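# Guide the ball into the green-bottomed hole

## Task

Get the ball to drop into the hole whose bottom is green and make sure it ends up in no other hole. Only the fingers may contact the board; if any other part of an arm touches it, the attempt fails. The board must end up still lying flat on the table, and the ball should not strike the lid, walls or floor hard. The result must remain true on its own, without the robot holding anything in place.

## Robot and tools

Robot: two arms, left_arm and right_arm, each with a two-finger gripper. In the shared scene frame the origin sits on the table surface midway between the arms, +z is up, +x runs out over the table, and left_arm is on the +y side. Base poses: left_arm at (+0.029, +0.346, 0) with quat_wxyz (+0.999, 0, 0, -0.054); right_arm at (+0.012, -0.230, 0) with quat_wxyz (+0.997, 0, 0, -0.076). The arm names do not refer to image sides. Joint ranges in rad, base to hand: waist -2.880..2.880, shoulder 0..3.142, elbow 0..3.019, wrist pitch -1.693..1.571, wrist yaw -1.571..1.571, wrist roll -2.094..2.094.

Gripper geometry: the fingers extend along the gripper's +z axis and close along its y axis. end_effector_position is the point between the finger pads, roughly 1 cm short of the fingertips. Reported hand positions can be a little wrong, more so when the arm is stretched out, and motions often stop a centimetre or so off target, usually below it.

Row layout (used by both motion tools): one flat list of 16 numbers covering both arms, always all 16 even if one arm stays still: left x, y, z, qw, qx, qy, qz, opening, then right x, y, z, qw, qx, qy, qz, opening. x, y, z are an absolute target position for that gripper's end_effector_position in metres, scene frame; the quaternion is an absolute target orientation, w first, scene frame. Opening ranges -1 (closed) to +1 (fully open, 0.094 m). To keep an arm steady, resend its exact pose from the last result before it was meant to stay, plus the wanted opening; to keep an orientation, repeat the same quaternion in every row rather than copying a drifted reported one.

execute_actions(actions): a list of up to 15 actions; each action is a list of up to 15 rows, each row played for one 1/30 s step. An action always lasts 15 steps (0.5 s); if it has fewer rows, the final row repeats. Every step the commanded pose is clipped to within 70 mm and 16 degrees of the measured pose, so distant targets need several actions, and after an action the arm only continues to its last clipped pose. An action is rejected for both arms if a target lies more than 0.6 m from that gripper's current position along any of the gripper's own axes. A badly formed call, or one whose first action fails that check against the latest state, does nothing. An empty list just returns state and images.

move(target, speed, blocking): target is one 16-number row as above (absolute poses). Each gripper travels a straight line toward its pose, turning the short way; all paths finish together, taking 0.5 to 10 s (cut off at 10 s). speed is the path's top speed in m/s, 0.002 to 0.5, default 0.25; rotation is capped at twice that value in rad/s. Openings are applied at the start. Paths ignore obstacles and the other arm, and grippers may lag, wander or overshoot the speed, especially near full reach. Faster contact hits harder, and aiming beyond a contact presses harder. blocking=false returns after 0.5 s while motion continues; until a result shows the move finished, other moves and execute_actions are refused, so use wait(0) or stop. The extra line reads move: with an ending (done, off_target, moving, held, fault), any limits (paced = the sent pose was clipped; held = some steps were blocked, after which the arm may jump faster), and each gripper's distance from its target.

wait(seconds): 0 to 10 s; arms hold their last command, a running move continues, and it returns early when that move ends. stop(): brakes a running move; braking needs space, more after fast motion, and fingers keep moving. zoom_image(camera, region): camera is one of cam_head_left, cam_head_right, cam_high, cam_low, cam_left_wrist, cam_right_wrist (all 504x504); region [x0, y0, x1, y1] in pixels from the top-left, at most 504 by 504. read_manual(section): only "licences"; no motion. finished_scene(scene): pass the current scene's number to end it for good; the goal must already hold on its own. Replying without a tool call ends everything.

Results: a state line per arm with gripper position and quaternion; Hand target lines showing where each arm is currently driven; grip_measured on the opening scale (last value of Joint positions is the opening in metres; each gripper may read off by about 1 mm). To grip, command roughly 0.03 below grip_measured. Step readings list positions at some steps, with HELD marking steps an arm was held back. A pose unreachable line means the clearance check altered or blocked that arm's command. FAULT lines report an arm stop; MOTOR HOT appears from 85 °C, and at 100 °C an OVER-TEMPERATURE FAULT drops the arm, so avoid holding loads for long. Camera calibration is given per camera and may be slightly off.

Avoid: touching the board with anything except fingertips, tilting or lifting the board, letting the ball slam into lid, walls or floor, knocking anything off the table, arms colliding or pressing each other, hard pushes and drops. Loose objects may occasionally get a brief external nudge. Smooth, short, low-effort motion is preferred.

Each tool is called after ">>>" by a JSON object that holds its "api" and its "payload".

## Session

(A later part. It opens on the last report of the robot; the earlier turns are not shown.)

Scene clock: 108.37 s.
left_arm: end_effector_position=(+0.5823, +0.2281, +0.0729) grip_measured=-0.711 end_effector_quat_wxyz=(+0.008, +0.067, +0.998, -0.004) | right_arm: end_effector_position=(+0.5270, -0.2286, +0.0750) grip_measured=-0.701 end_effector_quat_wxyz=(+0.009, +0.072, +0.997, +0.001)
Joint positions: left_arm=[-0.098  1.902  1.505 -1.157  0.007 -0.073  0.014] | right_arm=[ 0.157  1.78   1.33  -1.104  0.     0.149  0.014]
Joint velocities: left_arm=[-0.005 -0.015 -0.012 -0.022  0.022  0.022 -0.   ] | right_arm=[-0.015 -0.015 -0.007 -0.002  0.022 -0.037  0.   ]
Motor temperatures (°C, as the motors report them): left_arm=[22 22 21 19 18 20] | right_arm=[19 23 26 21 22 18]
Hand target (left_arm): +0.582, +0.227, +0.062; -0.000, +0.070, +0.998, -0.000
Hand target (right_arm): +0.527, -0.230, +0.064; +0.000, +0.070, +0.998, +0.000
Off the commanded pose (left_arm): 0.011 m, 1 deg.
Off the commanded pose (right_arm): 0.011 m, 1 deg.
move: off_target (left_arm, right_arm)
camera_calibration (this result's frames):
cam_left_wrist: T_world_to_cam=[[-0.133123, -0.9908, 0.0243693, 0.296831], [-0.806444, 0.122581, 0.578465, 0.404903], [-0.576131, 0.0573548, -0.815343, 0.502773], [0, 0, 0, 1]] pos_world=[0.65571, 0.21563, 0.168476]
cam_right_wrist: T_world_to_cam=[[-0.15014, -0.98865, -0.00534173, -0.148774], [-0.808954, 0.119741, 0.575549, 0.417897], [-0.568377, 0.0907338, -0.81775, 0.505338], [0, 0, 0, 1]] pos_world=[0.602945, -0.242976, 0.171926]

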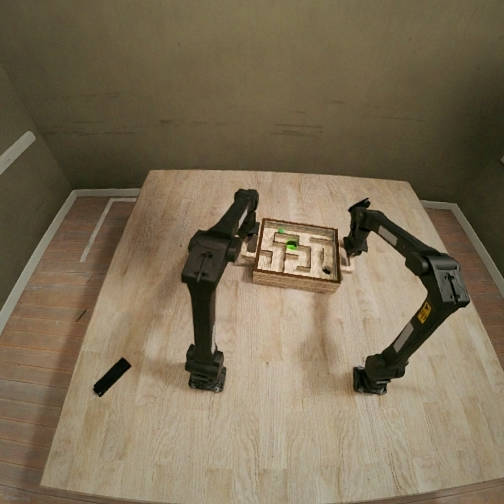

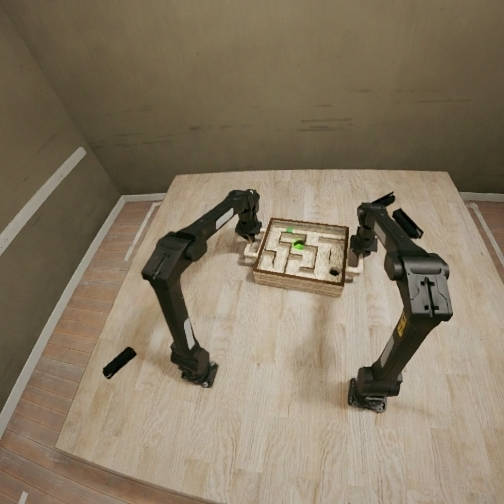

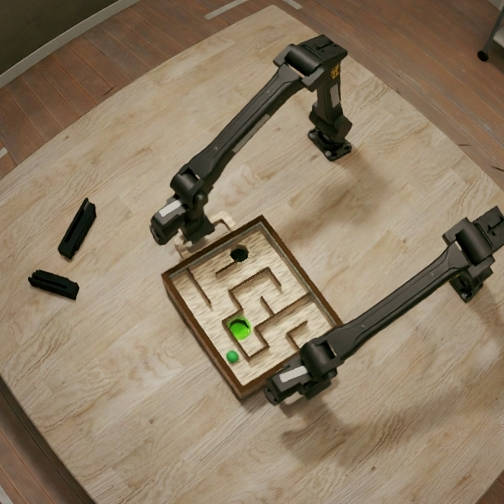

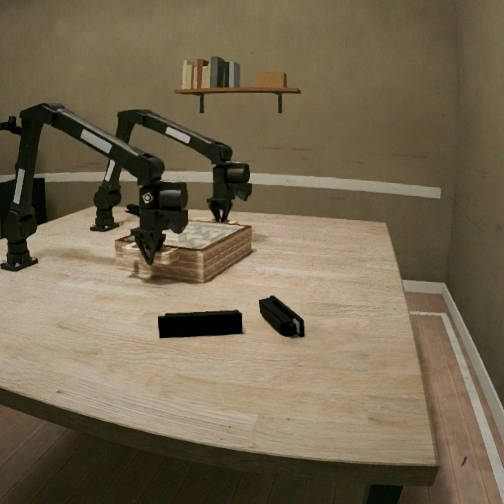

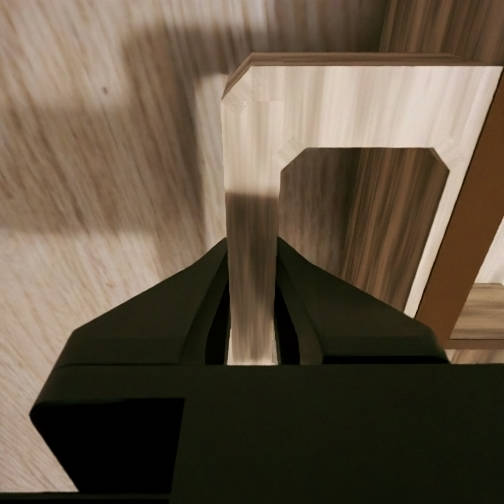

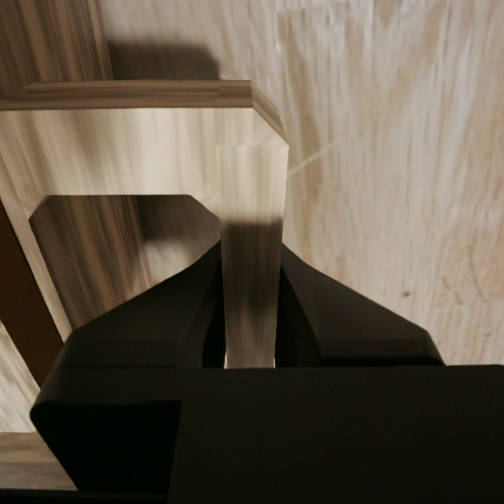

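>>> {"api": "move", "payload": {"target": [0.582,0.228,0.125,-0.015,0.07,0.9976,0.025,-0.75,0.527,-0.229,0.10,-0.015,0.07,0.9976,0.025,-0.75], "speed": 0.04}}

>>> {"api": "zoom_image", "payload": {"camera": "cam_high", "region": [140, 180, 360, 400]}}

Scene clock: 122.27 s.
left_arm: end_effector_position=(+0.5637, +0.2335, +0.0916) grip_measured=-0.711 end_effector_quat_wxyz=(-0.043, +0.065, +0.997, +0.021) | right_arm: end_effector_position=(+0.5112, -0.2230, +0.0789) grip_measured=-0.701 end_effector_quat_wxyz=(-0.028, +0.071, +0.997, +0.023)
Joint positions: left_arm=[-0.106  1.902  1.554 -1.314 -0.028 -0.086  0.014] | right_arm=[ 0.151  1.78   1.34  -1.184 -0.049  0.139  0.014]
Joint velocities: left_arm=[-0.005 -0.005 -0.007  0.022  0.081 -0.066  0.   ] | right_arm=[ 0.005  0.005  0.012  0.002 -0.037 -0.037 -0.001]
Motor temperatures (°C, as the motors report them): left_arm=[22 22 22 19 18 20] | right_arm=[19 23 26 21 22 18]
Hand target (left_arm): +0.581, +0.228, +0.125; -0.014, +0.070, +0.997, +0.025
Hand target (right_arm): +0.526, -0.229, +0.100; -0.014, +0.070, +0.997, +0.024
Off the commanded pose (left_arm): 0.038 m, 3 deg.
Off the commanded pose (right_arm): 0.027 m, 2 deg.
move: off_target (left_arm, right_arm)
camera_calibration (this result's frames):
cam_left_wrist: T_world_to_cam=[[-0.129982, -0.991332, -0.0191169, 0.3015], [-0.746661, 0.0851791, 0.659728, 0.346], [-0.652381, 0.100027, -0.751261, 0.534138], [0, 0, 0, 1]] pos_world=[0.645996, 0.215986, 0.178775]
cam_right_wrist: T_world_to_cam=[[-0.148212, -0.987998, -0.0435013, -0.143489], [-0.766419, 0.0869506, 0.636429, 0.368326], [-0.625008, 0.127667, -0.770108, 0.532521], [0, 0, 0, 1]] pos_world=[0.593856, -0.241778, 0.169443]

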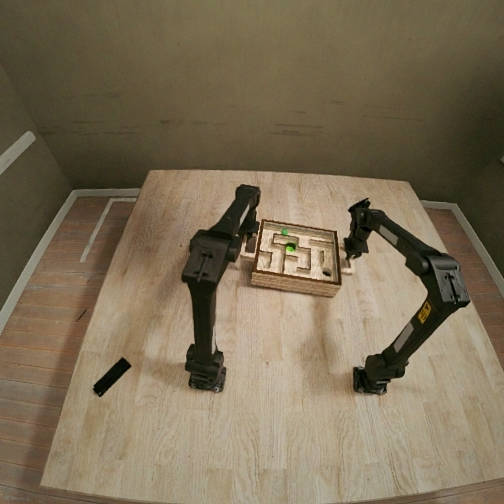

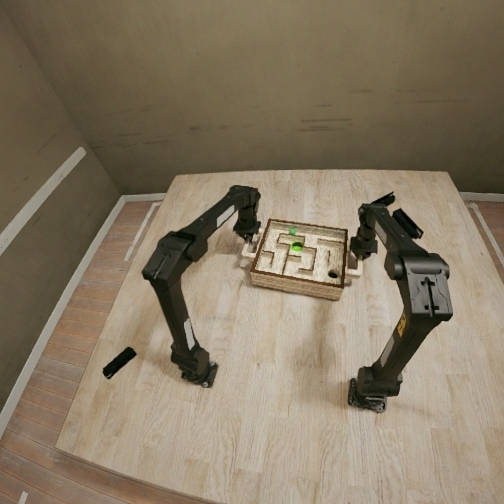

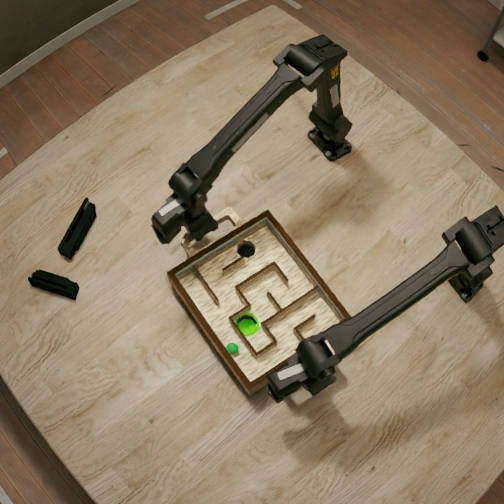

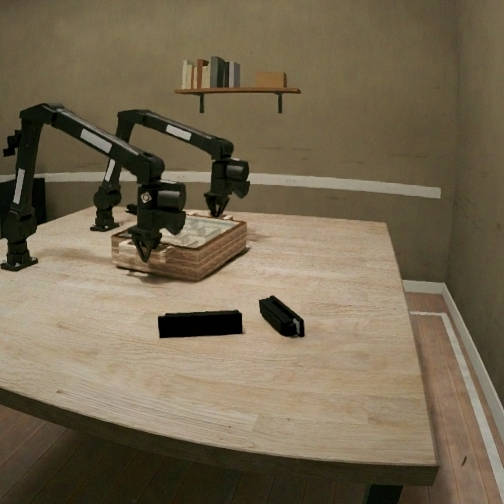

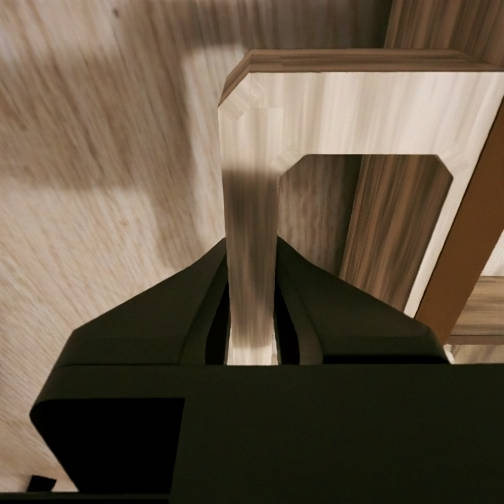

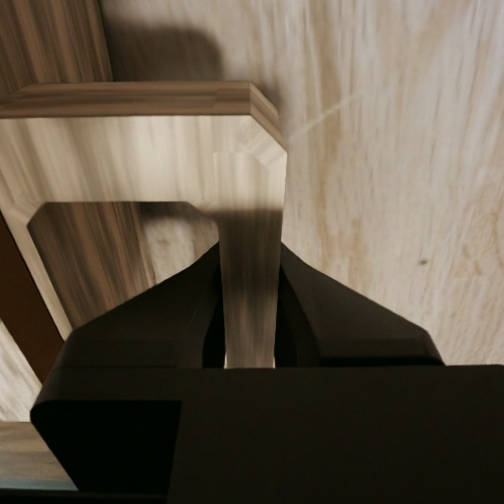

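Region (140, 180, 360, 400) of cam_high's 504x504 image, scaled by 2.291, with more detail than that image has.

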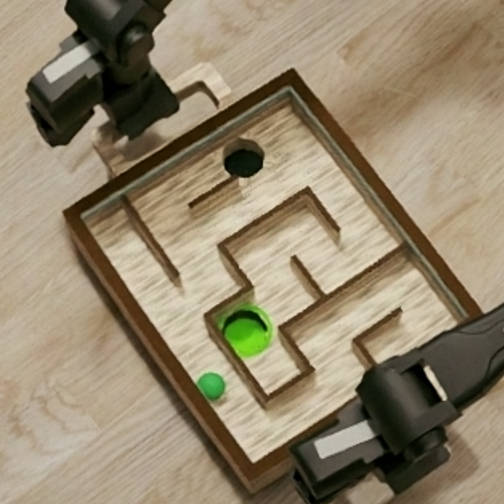

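>>> {"api": "move", "payload": {"target": [0.59,0.228,0.165,0.0,0.07,0.9976,0.025,-0.75,0.535,-0.229,0.135,0.0,0.07,0.9976,0.025,-0.75], "speed": 0.04}}

Scene clock: 127.77 s.
left_arm: end_effector_position=(+0.5646, +0.2343, +0.1115) grip_measured=-0.711 end_effector_quat_wxyz=(-0.054, +0.065, +0.996, +0.027) | right_arm: end_effector_position=(+0.5100, -0.2217, +0.0916) grip_measured=-0.701 end_effector_quat_wxyz=(-0.042, +0.071, +0.996, +0.026)
Joint positions: left_arm=[-0.107  1.902  1.607 -1.39  -0.037 -0.088  0.014] | right_arm=[ 0.151  1.78   1.375 -1.246 -0.057  0.138  0.014]
Joint velocities: left_arm=[-0.005 -0.015  0.017 -0.017 -0.037  0.037 -0.001] | right_arm=[-0.015  0.005  0.002  0.002  0.022 -0.022  0.001]
Motor temperatures (°C, as the motors report them): left_arm=[22 22 23 19 18 20] | right_arm=[19 23 27 21 22 18]
Hand target (left_arm): +0.588, +0.229, +0.164; +0.001, +0.070, +0.997, +0.025
Hand target (right_arm): +0.531, -0.229, +0.135; +0.000, +0.070, +0.997, +0.025
Off the commanded pose (left_arm): 0.060 m, 6 deg.
Off the commanded pose (right_arm): 0.051 m, 5 deg.
move: off_target (left_arm, right_arm)
camera_calibration (this result's frames):
cam_left_wrist: T_world_to_cam=[[-0.130216, -0.991044, -0.029591, 0.304072], [-0.732757, 0.0760879, 0.676223, 0.325954], [-0.667915, 0.109738, -0.736102, 0.554369], [0, 0, 0, 1]] pos_world=[0.648712, 0.215712, 0.196652]
cam_right_wrist: T_world_to_cam=[[-0.148844, -0.98772, -0.0474892, -0.141008], [-0.748989, 0.0812524, 0.657581, 0.347172], [-0.645647, 0.133446, -0.751885, 0.551454], [0, 0, 0, 1]] pos_world=[0.595084, -0.241075, 0.17964]

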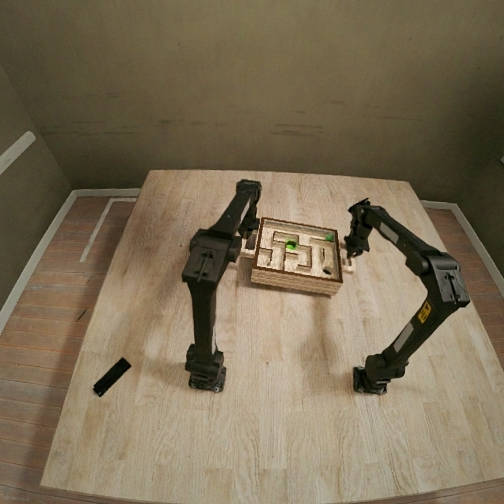

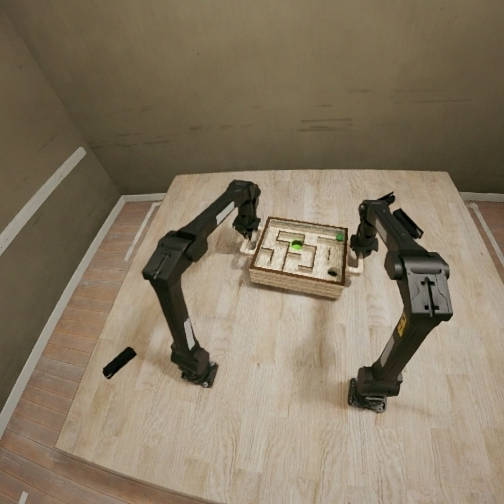

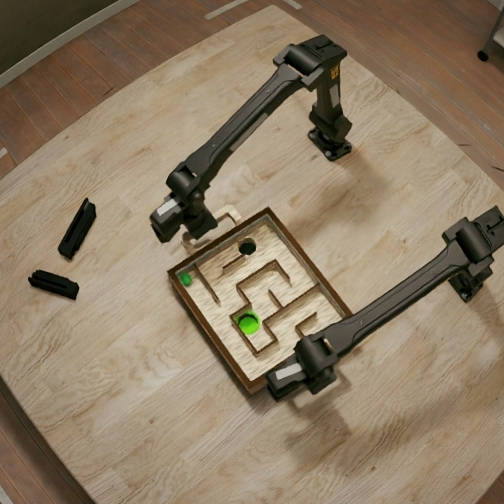

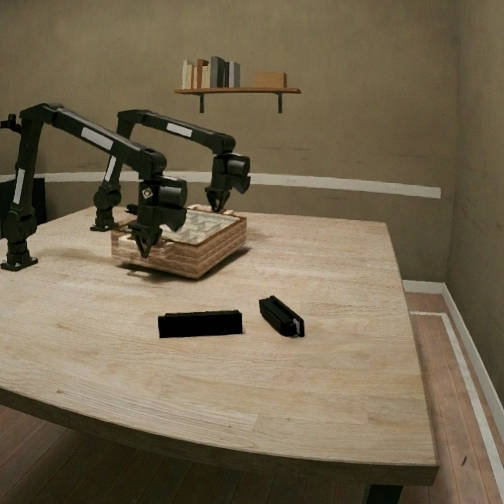

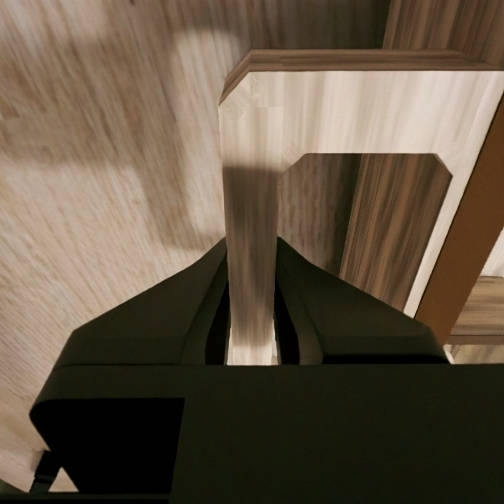

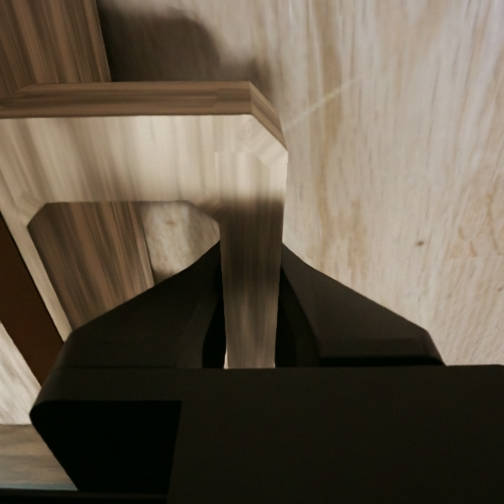

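>>> {"api": "move", "payload": {"target": [0.58,0.23,0.14,0.05,0.07,0.9976,-0.015,-0.75,0.525,-0.226,0.16,0.05,0.07,0.9976,-0.015,-0.75], "speed": 0.04}}

Scene clock: 151.23 s.
left_arm: end_effector_position=(+0.5656, +0.2262, +0.1008) grip_measured=-0.711 end_effector_quat_wxyz=(-0.001, +0.066, +0.998, -0.012) | right_arm: end_effector_position=(+0.5130, -0.2310, +0.1172) grip_measured=-0.701 end_effector_quat_wxyz=(+0.003, +0.071, +0.997, -0.015)
Joint positions: left_arm=[-0.102  1.845  1.498 -1.222  0.024 -0.079  0.014] | right_arm=[ 0.162  1.712  1.356 -1.212  0.031  0.152  0.014]
Joint velocities: left_arm=[ 0.005 -0.015 -0.012 -0.012  0.022 -0.081 -0.   ] | right_arm=[-0.015 -0.024  0.012 -0.002  0.007 -0.007 -0.   ]
Motor temperatures (°C, as the motors report them): left_arm=[22 23 25 19 18 20] | right_arm=[19 24 30 21 22 18]
Hand target (left_arm): +0.579, +0.230, +0.139; +0.049, +0.071, +0.996, -0.014
Hand target (right_arm): +0.522, -0.226, +0.159; +0.050, +0.069, +0.996, -0.014
Off the commanded pose (left_arm): 0.042 m, 6 deg.
Off the commanded pose (right_arm): 0.045 m, 5 deg.
move: off_target (left_arm, right_arm)
camera_calibration (this result's frames):
cam_left_wrist: T_world_to_cam=[[-0.131547, -0.990471, 0.040772, 0.289393], [-0.795878, 0.130044, 0.591326, 0.366569], [-0.590994, 0.0453374, -0.805401, 0.526053], [0, 0, 0, 1]] pos_world=[0.640707, 0.215115, 0.195123]
cam_right_wrist: T_world_to_cam=[[-0.147667, -0.98867, 0.0269641, -0.158123], [-0.801239, 0.135567, 0.582784, 0.381421], [-0.579836, 0.0644531, -0.81218, 0.531291], [0, 0, 0, 1]] pos_world=[0.590322, -0.242283, 0.213481]

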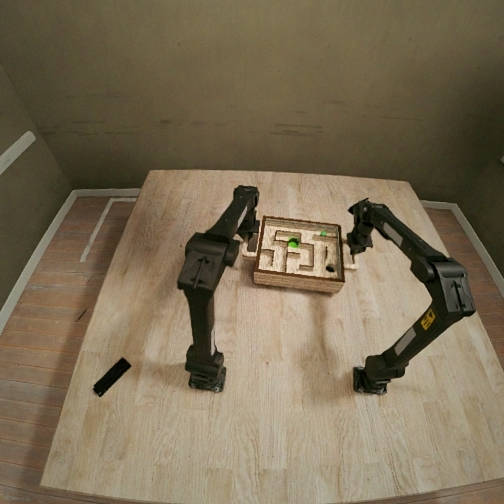

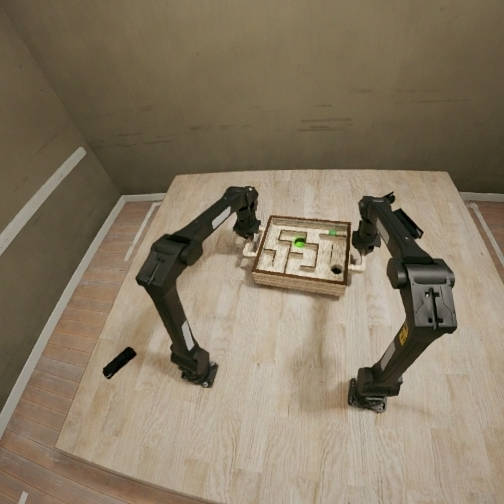

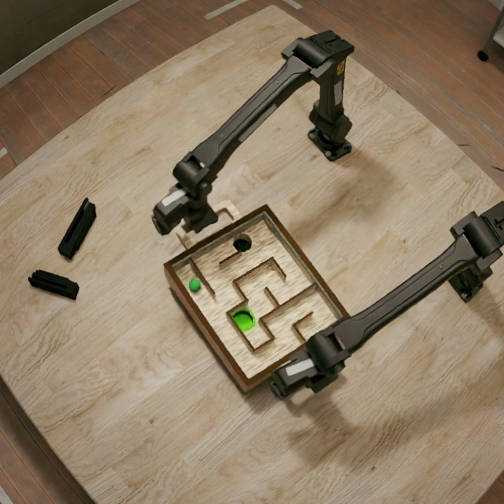

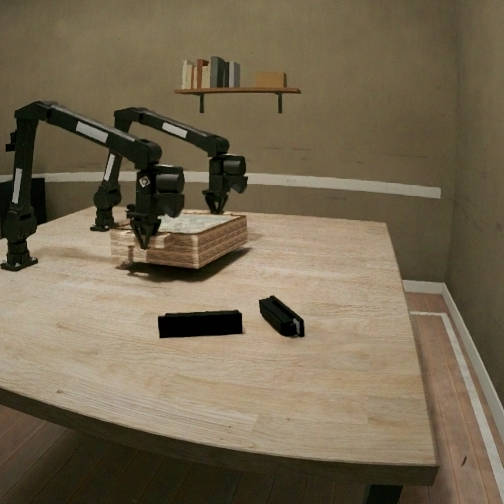

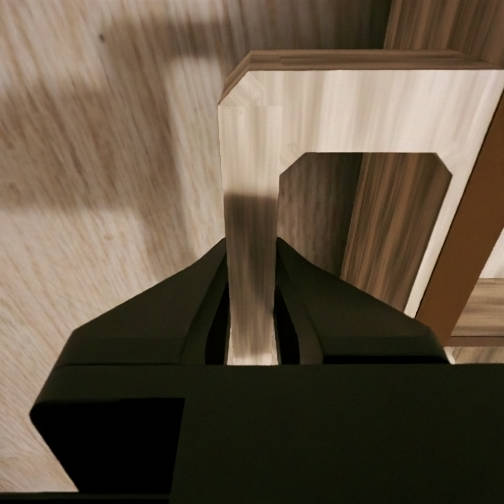

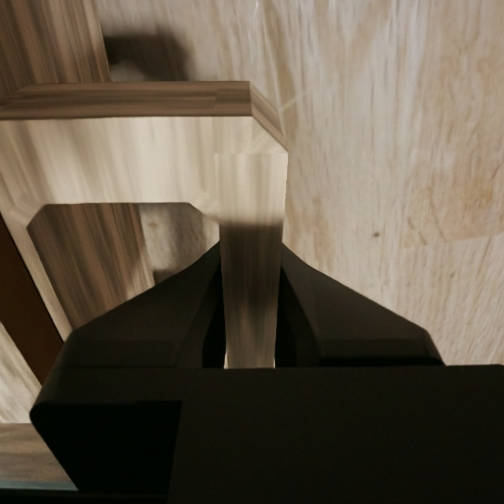

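>>> {"api": "move", "payload": {"target": [0.575,0.23,0.14,0.078,0.07,0.9976,-0.015,-0.75,0.52,-0.226,0.16,0.078,0.07,0.9976,-0.015,-0.75], "speed": 0.03}}

>>> {"api": "zoom_image", "payload": {"camera": "cam_high", "region": [140, 180, 360, 400]}}

Scene clock: 158.23 s.
left_arm: end_effector_position=(+0.5609, +0.2274, +0.1015) grip_measured=-0.711 end_effector_quat_wxyz=(+0.027, +0.065, +0.997, -0.015) | right_arm: end_effector_position=(+0.5104, -0.2300, +0.1192) grip_measured=-0.701 end_effector_quat_wxyz=(+0.031, +0.069, +0.997, -0.016)
Joint positions: left_arm=[-0.102  1.8    1.433 -1.147  0.023 -0.08   0.014] | right_arm=[ 0.167  1.67   1.306 -1.147  0.037  0.152  0.014]
Joint velocities: left_arm=[-0.005 -0.005  0.012 -0.012 -0.037  0.081  0.   ] | right_arm=[ 0.015 -0.015 -0.002 -0.002  0.081 -0.037  0.   ]
Motor temperatures (°C, as the motors report them): left_arm=[22 23 24 19 18 20] | right_arm=[19 24 29 21 22 18]
Hand target (left_arm): +0.574, +0.230, +0.139; +0.077, +0.070, +0.994, -0.015
Hand target (right_arm): +0.518, -0.226, +0.159; +0.077, +0.069, +0.995, -0.014
Off the commanded pose (left_arm): 0.041 m, 6 deg.
Off the commanded pose (right_arm): 0.042 m, 5 deg.
move: off_target (left_arm, right_arm)
camera_calibration (this result's frames):
cam_left_wrist: T_world_to_cam=[[-0.13196, -0.990275, 0.0440736, 0.289789], [-0.827411, 0.134524, 0.545248, 0.383582], [-0.545874, 0.0354837, -0.837116, 0.503996], [0, 0, 0, 1]] pos_world=[0.630739, 0.217486, 0.199984]
cam_right_wrist: T_world_to_cam=[[-0.145173, -0.989105, 0.0243991, -0.158687], [-0.833408, 0.135537, 0.535781, 0.400054], [-0.533251, 0.0574463, -0.844004, 0.509773], [0, 0, 0, 1]] pos_world=[0.582208, -0.240465, 0.219782]

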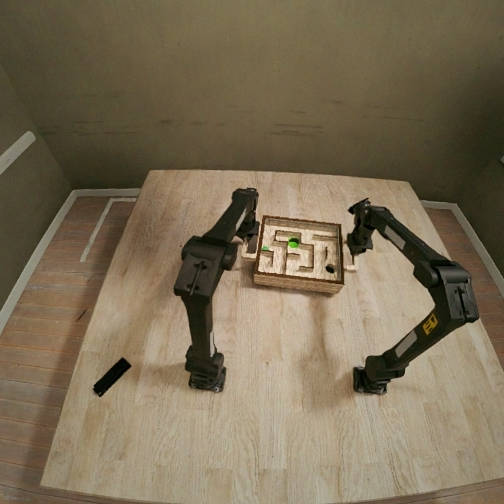

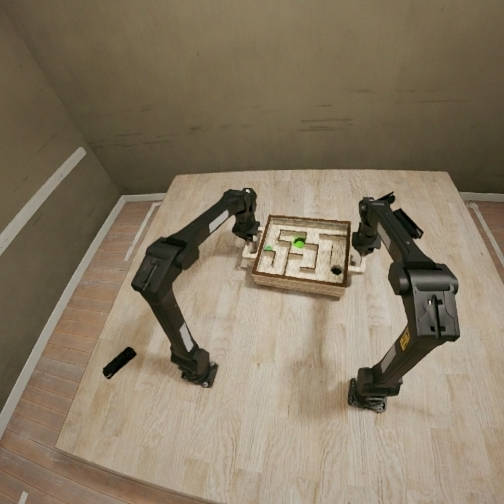

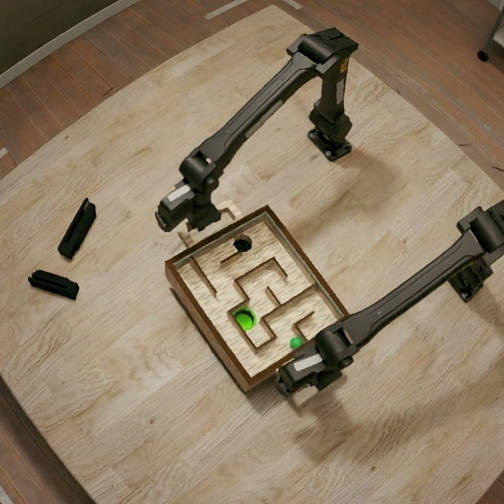

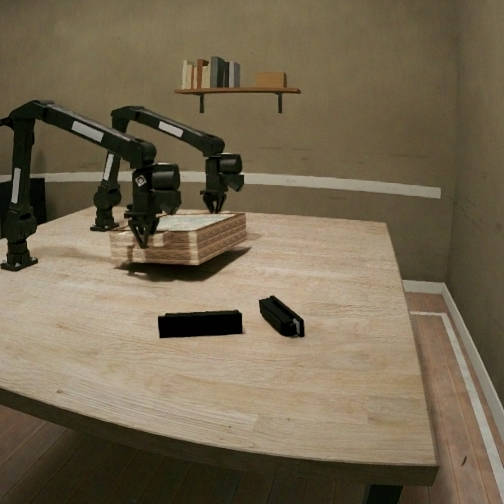

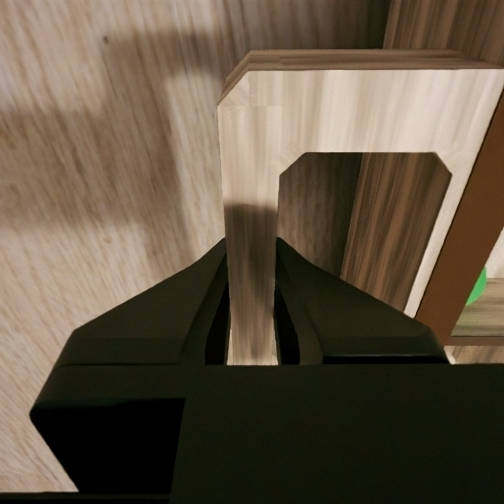

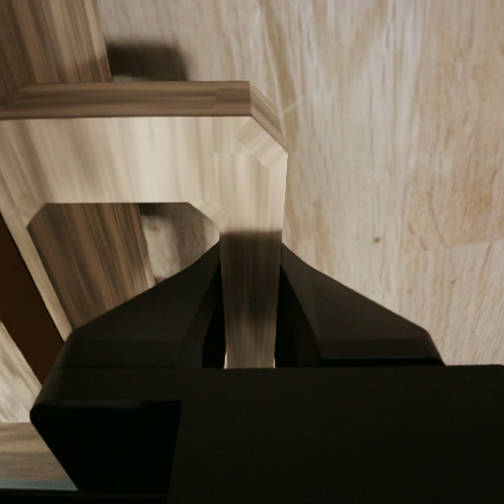

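Region (140, 180, 360, 400) of cam_high's 504x504 image, scaled by 2.291, with more detail than that image has.

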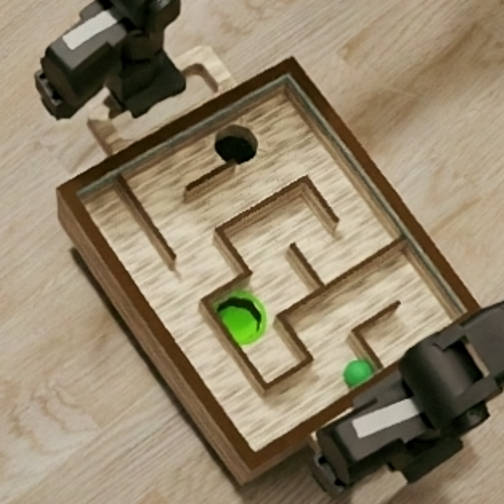

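>>> {"api": "move", "payload": {"target": [0.58,0.23,0.14,0.03,0.07,0.9976,-0.015,-0.75,0.525,-0.226,0.16,0.03,0.07,0.9976,-0.015,-0.75], "speed": 0.04}}

>>> {"api": "move", "payload": {"target": [0.58,0.23,0.16,0.03,0.07,0.9976,0.015,-0.75,0.525,-0.226,0.14,0.03,0.07,0.9976,0.015,-0.75], "speed": 0.02}}

>>> {"api": "wait", "payload": {"seconds": 2}}

Scene clock: 168.37 s.
left_arm: end_effector_position=(+0.5509, +0.2287, +0.1053) grip_measured=-0.711 end_effector_quat_wxyz=(-0.009, +0.065, +0.998, -0.016) | right_arm: end_effector_position=(+0.4993, -0.2286, +0.1260) grip_measured=-0.701 end_effector_quat_wxyz=(-0.003, +0.069, +0.997, -0.016)
Joint positions: left_arm=[-0.1    1.814  1.465 -1.236  0.035 -0.079  0.014] | right_arm=[ 0.168  1.678  1.336 -1.238  0.032  0.155  0.014]
Joint velocities: left_arm=[ 0.005  0.005 -0.007 -0.007  0.066  0.007  0.   ] | right_arm=[ 0.005 -0.005 -0.002 -0.022  0.022 -0.037 -0.001]
Motor temperatures (°C, as the motors report them): left_arm=[22 23 24 19 18 20] | right_arm=[19 24 29 21 22 18]
Hand target (left_arm): +0.578, +0.231, +0.140; +0.031, +0.069, +0.997, -0.015
Hand target (right_arm): +0.522, -0.226, +0.161; +0.031, +0.070, +0.997, -0.015
Off the commanded pose (left_arm): 0.045 m, 5 deg.
Off the commanded pose (right_arm): 0.043 m, 4 deg.
move: off_target (left_arm, right_arm)
camera_calibration (this result's frames):
cam_left_wrist: T_world_to_cam=[[-0.128432, -0.990447, 0.0502058, 0.287055], [-0.78594, 0.132527, 0.603933, 0.344528], [-0.604817, 0.0381059, -0.795452, 0.529093], [0, 0, 0, 1]] pos_world=[0.62765, 0.218492, 0.198384]
cam_right_wrist: T_world_to_cam=[[-0.144297, -0.989067, 0.0304053, -0.16023], [-0.794542, 0.134122, 0.592211, 0.360129], [-0.589815, 0.0612958, -0.805209, 0.533757], [0, 0, 0, 1]] pos_world=[0.577835, -0.239497, 0.221385]

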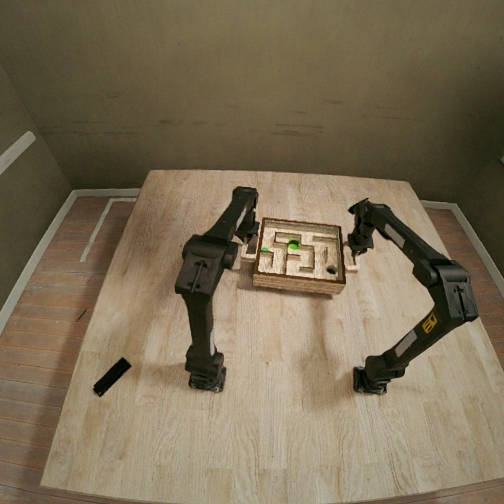

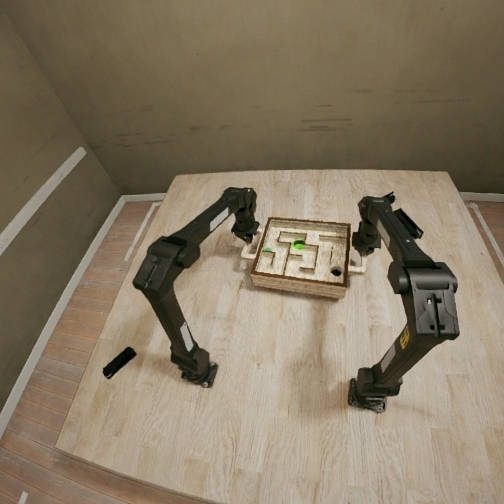

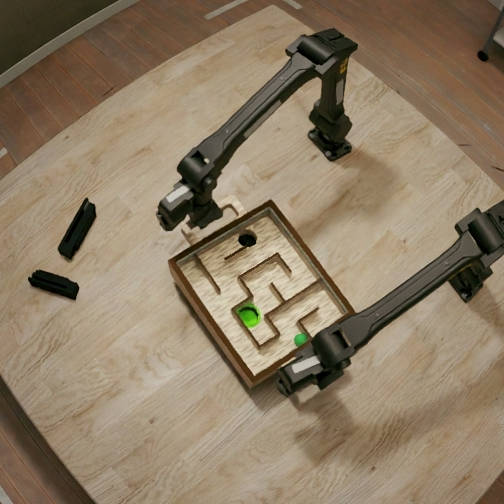

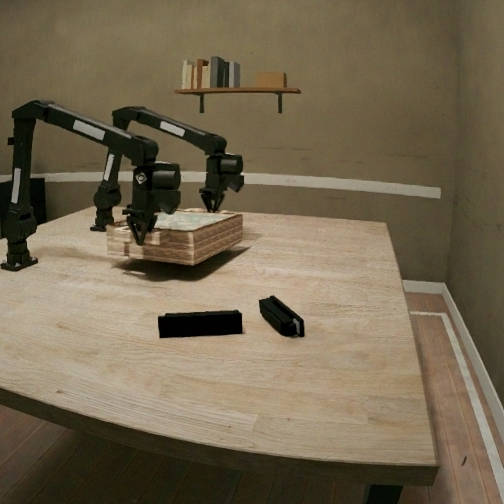

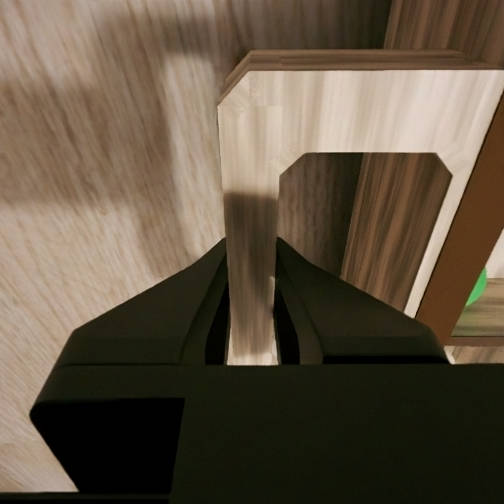

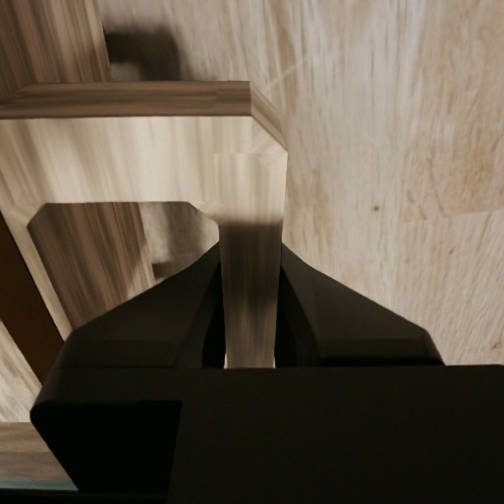

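Scene clock: 171.70 s.
left_arm: end_effector_position=(+0.5535, +0.2358, +0.1141) grip_measured=-0.711 end_effector_quat_wxyz=(-0.019, +0.065, +0.998, +0.011) | right_arm: end_effector_position=(+0.4995, -0.2211, +0.1132) grip_measured=-0.701 end_effector_quat_wxyz=(-0.007, +0.070, +0.997, +0.011)
Joint positions: left_arm=[-0.102  1.826  1.506 -1.292 -0.016 -0.08   0.014] | right_arm=[ 0.164  1.693  1.32  -1.211 -0.023  0.152  0.014]
Joint velocities: left_arm=[ 0.005  0.005  0.002 -0.012  0.051 -0.022 -0.001] | right_arm=[-0.005 -0.005  0.002 -0.017  0.007 -0.007 -0.001]
Motor temperatures (°C, as the motors report them): left_arm=[22 23 24 19 18 20] | right_arm=[19 24 29 21 22 18]
Hand target (left_arm): +0.578, +0.230, +0.160; +0.031, +0.070, +0.997, +0.015
Hand target (right_arm): +0.523, -0.226, +0.141; +0.030, +0.070, +0.997, +0.015
Off the commanded pose (left_arm): 0.053 m, 6 deg.
Off the commanded pose (right_arm): 0.037 m, 4 deg.
move: off_target (left_arm, right_arm)
camera_calibration (this result's frames):
cam_left_wrist: T_world_to_cam=[[-0.130176, -0.991489, -0.00212272, 0.301098], [-0.776091, 0.100563, 0.622552, 0.340272], [-0.617039, 0.0826885, -0.782576, 0.532269], [0, 0, 0, 1]] pos_world=[0.631708, 0.220304, 0.205344]
cam_right_wrist: T_world_to_cam=[[-0.146387, -0.988938, -0.0239287, -0.145148], [-0.791309, 0.102549, 0.602755, 0.357081], [-0.593633, 0.10717, -0.797568, 0.534209], [0, 0, 0, 1]] pos_world=[0.578438, -0.237412, 0.207362]

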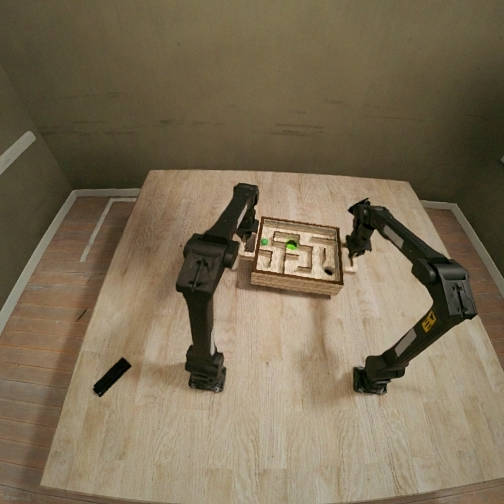

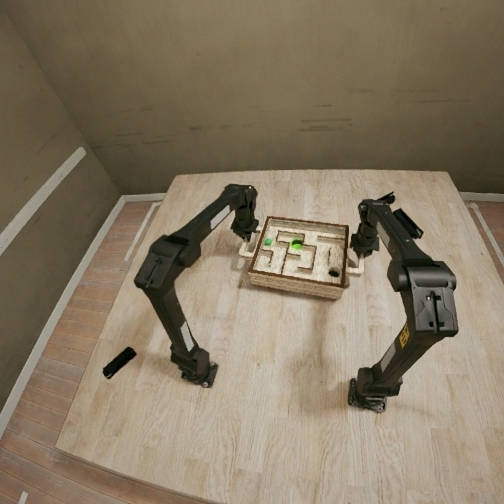

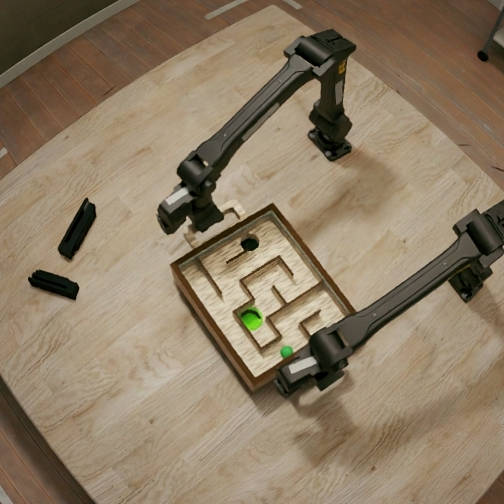

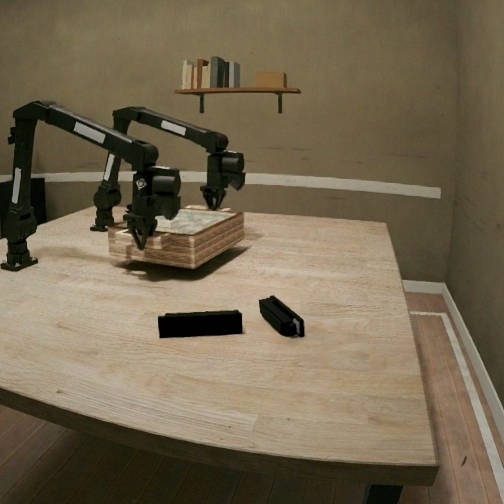

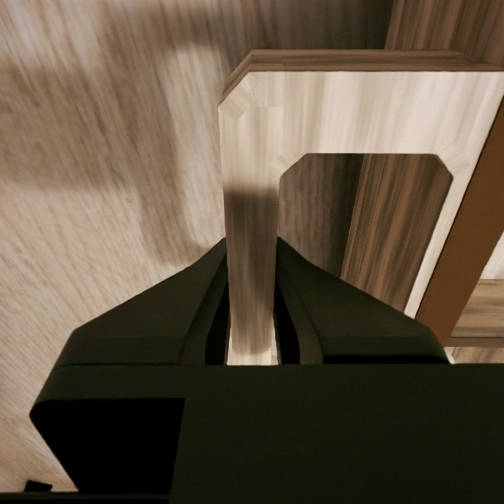

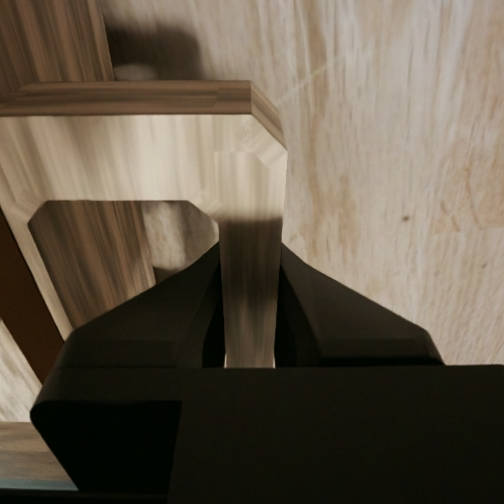

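Scene clock: 173.70 s.
left_arm: end_effector_position=(+0.5535, +0.2358, +0.1141) grip_measured=-0.711 end_effector_quat_wxyz=(-0.019, +0.065, +0.998, +0.011) | right_arm: end_effector_position=(+0.4995, -0.2211, +0.1132) grip_measured=-0.701 end_effector_quat_wxyz=(-0.007, +0.070, +0.997, +0.011)
Joint positions: left_arm=[-0.102  1.826  1.506 -1.292 -0.016 -0.08   0.014] | right_arm=[ 0.164  1.693  1.32  -1.211 -0.023  0.152  0.014]
Joint velocities: left_arm=[-0.015  0.005 -0.002 -0.007  0.022 -0.037 -0.   ] | right_arm=[ 0.005  0.005 -0.002  0.017  0.007 -0.022  0.001]
Motor temperatures (°C, as the motors report them): left_arm=[22 23 25 19 18 20] | right_arm=[19 24 29 21 22 18]
Hand target (left_arm): +0.578, +0.230, +0.160; +0.031, +0.070, +0.997, +0.015
Hand target (right_arm): +0.523, -0.226, +0.141; +0.030, +0.070, +0.997, +0.015
Off the commanded pose (left_arm): 0.053 m, 6 deg.
Off the commanded pose (right_arm): 0.037 m, 4 deg.
wait: 2.00 s; at rest by 0.17 s
camera_calibration (this result's frames):
cam_left_wrist: T_world_to_cam=[[-0.130176, -0.991489, -0.00212272, 0.301098], [-0.776091, 0.100563, 0.622552, 0.340272], [-0.617039, 0.0826885, -0.782576, 0.532269], [0, 0, 0, 1]] pos_world=[0.631708, 0.220304, 0.205344]
cam_right_wrist: T_world_to_cam=[[-0.146387, -0.988938, -0.0239287, -0.145148], [-0.791309, 0.102549, 0.602755, 0.357081], [-0.593633, 0.10717, -0.797568, 0.534209], [0, 0, 0, 1]] pos_world=[0.578438, -0.237412, 0.207362]

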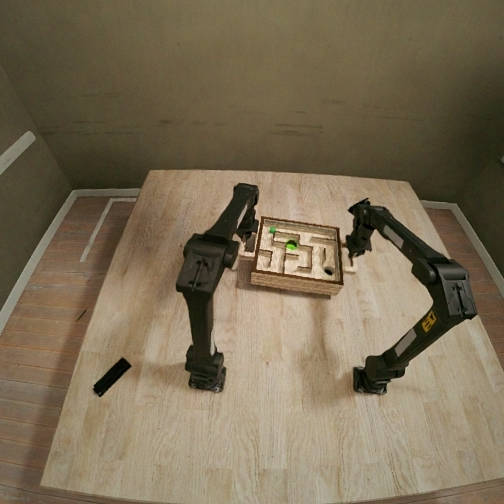

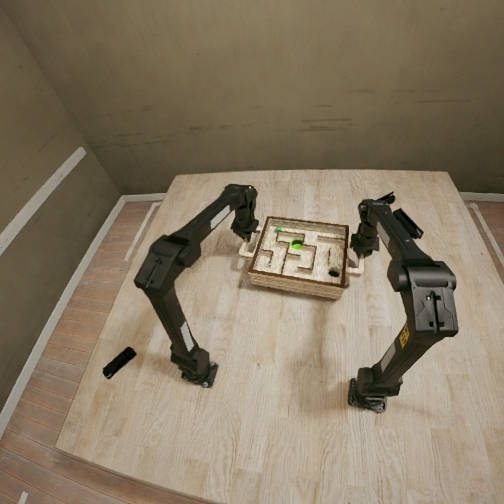

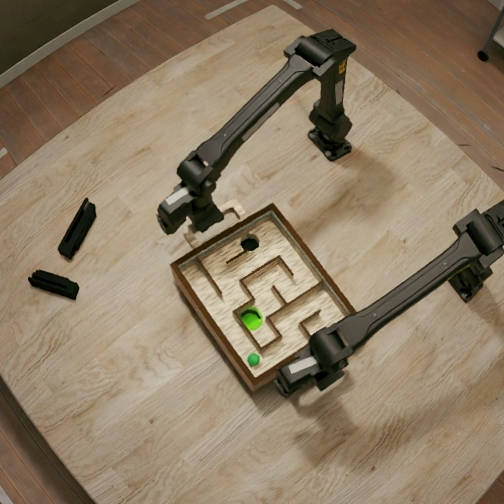

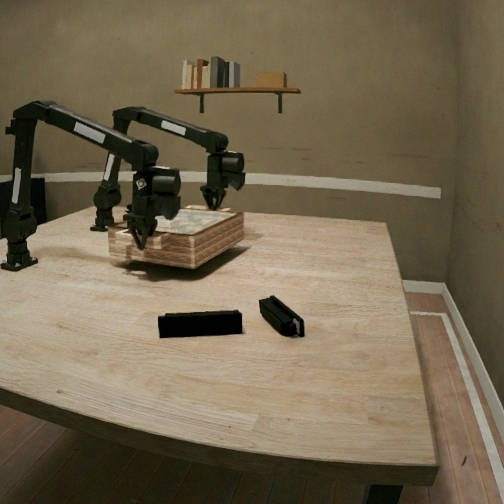

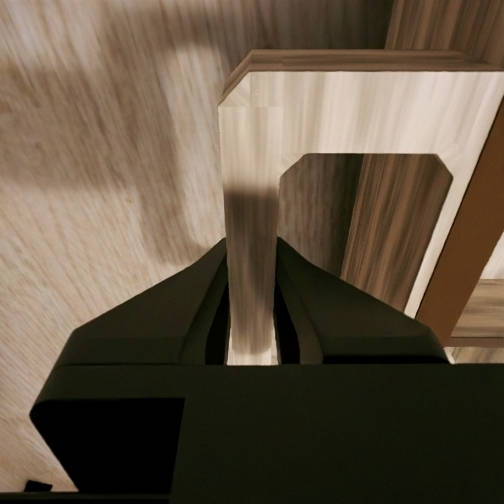

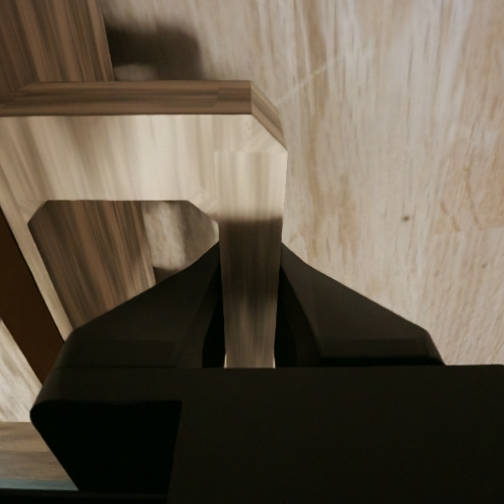

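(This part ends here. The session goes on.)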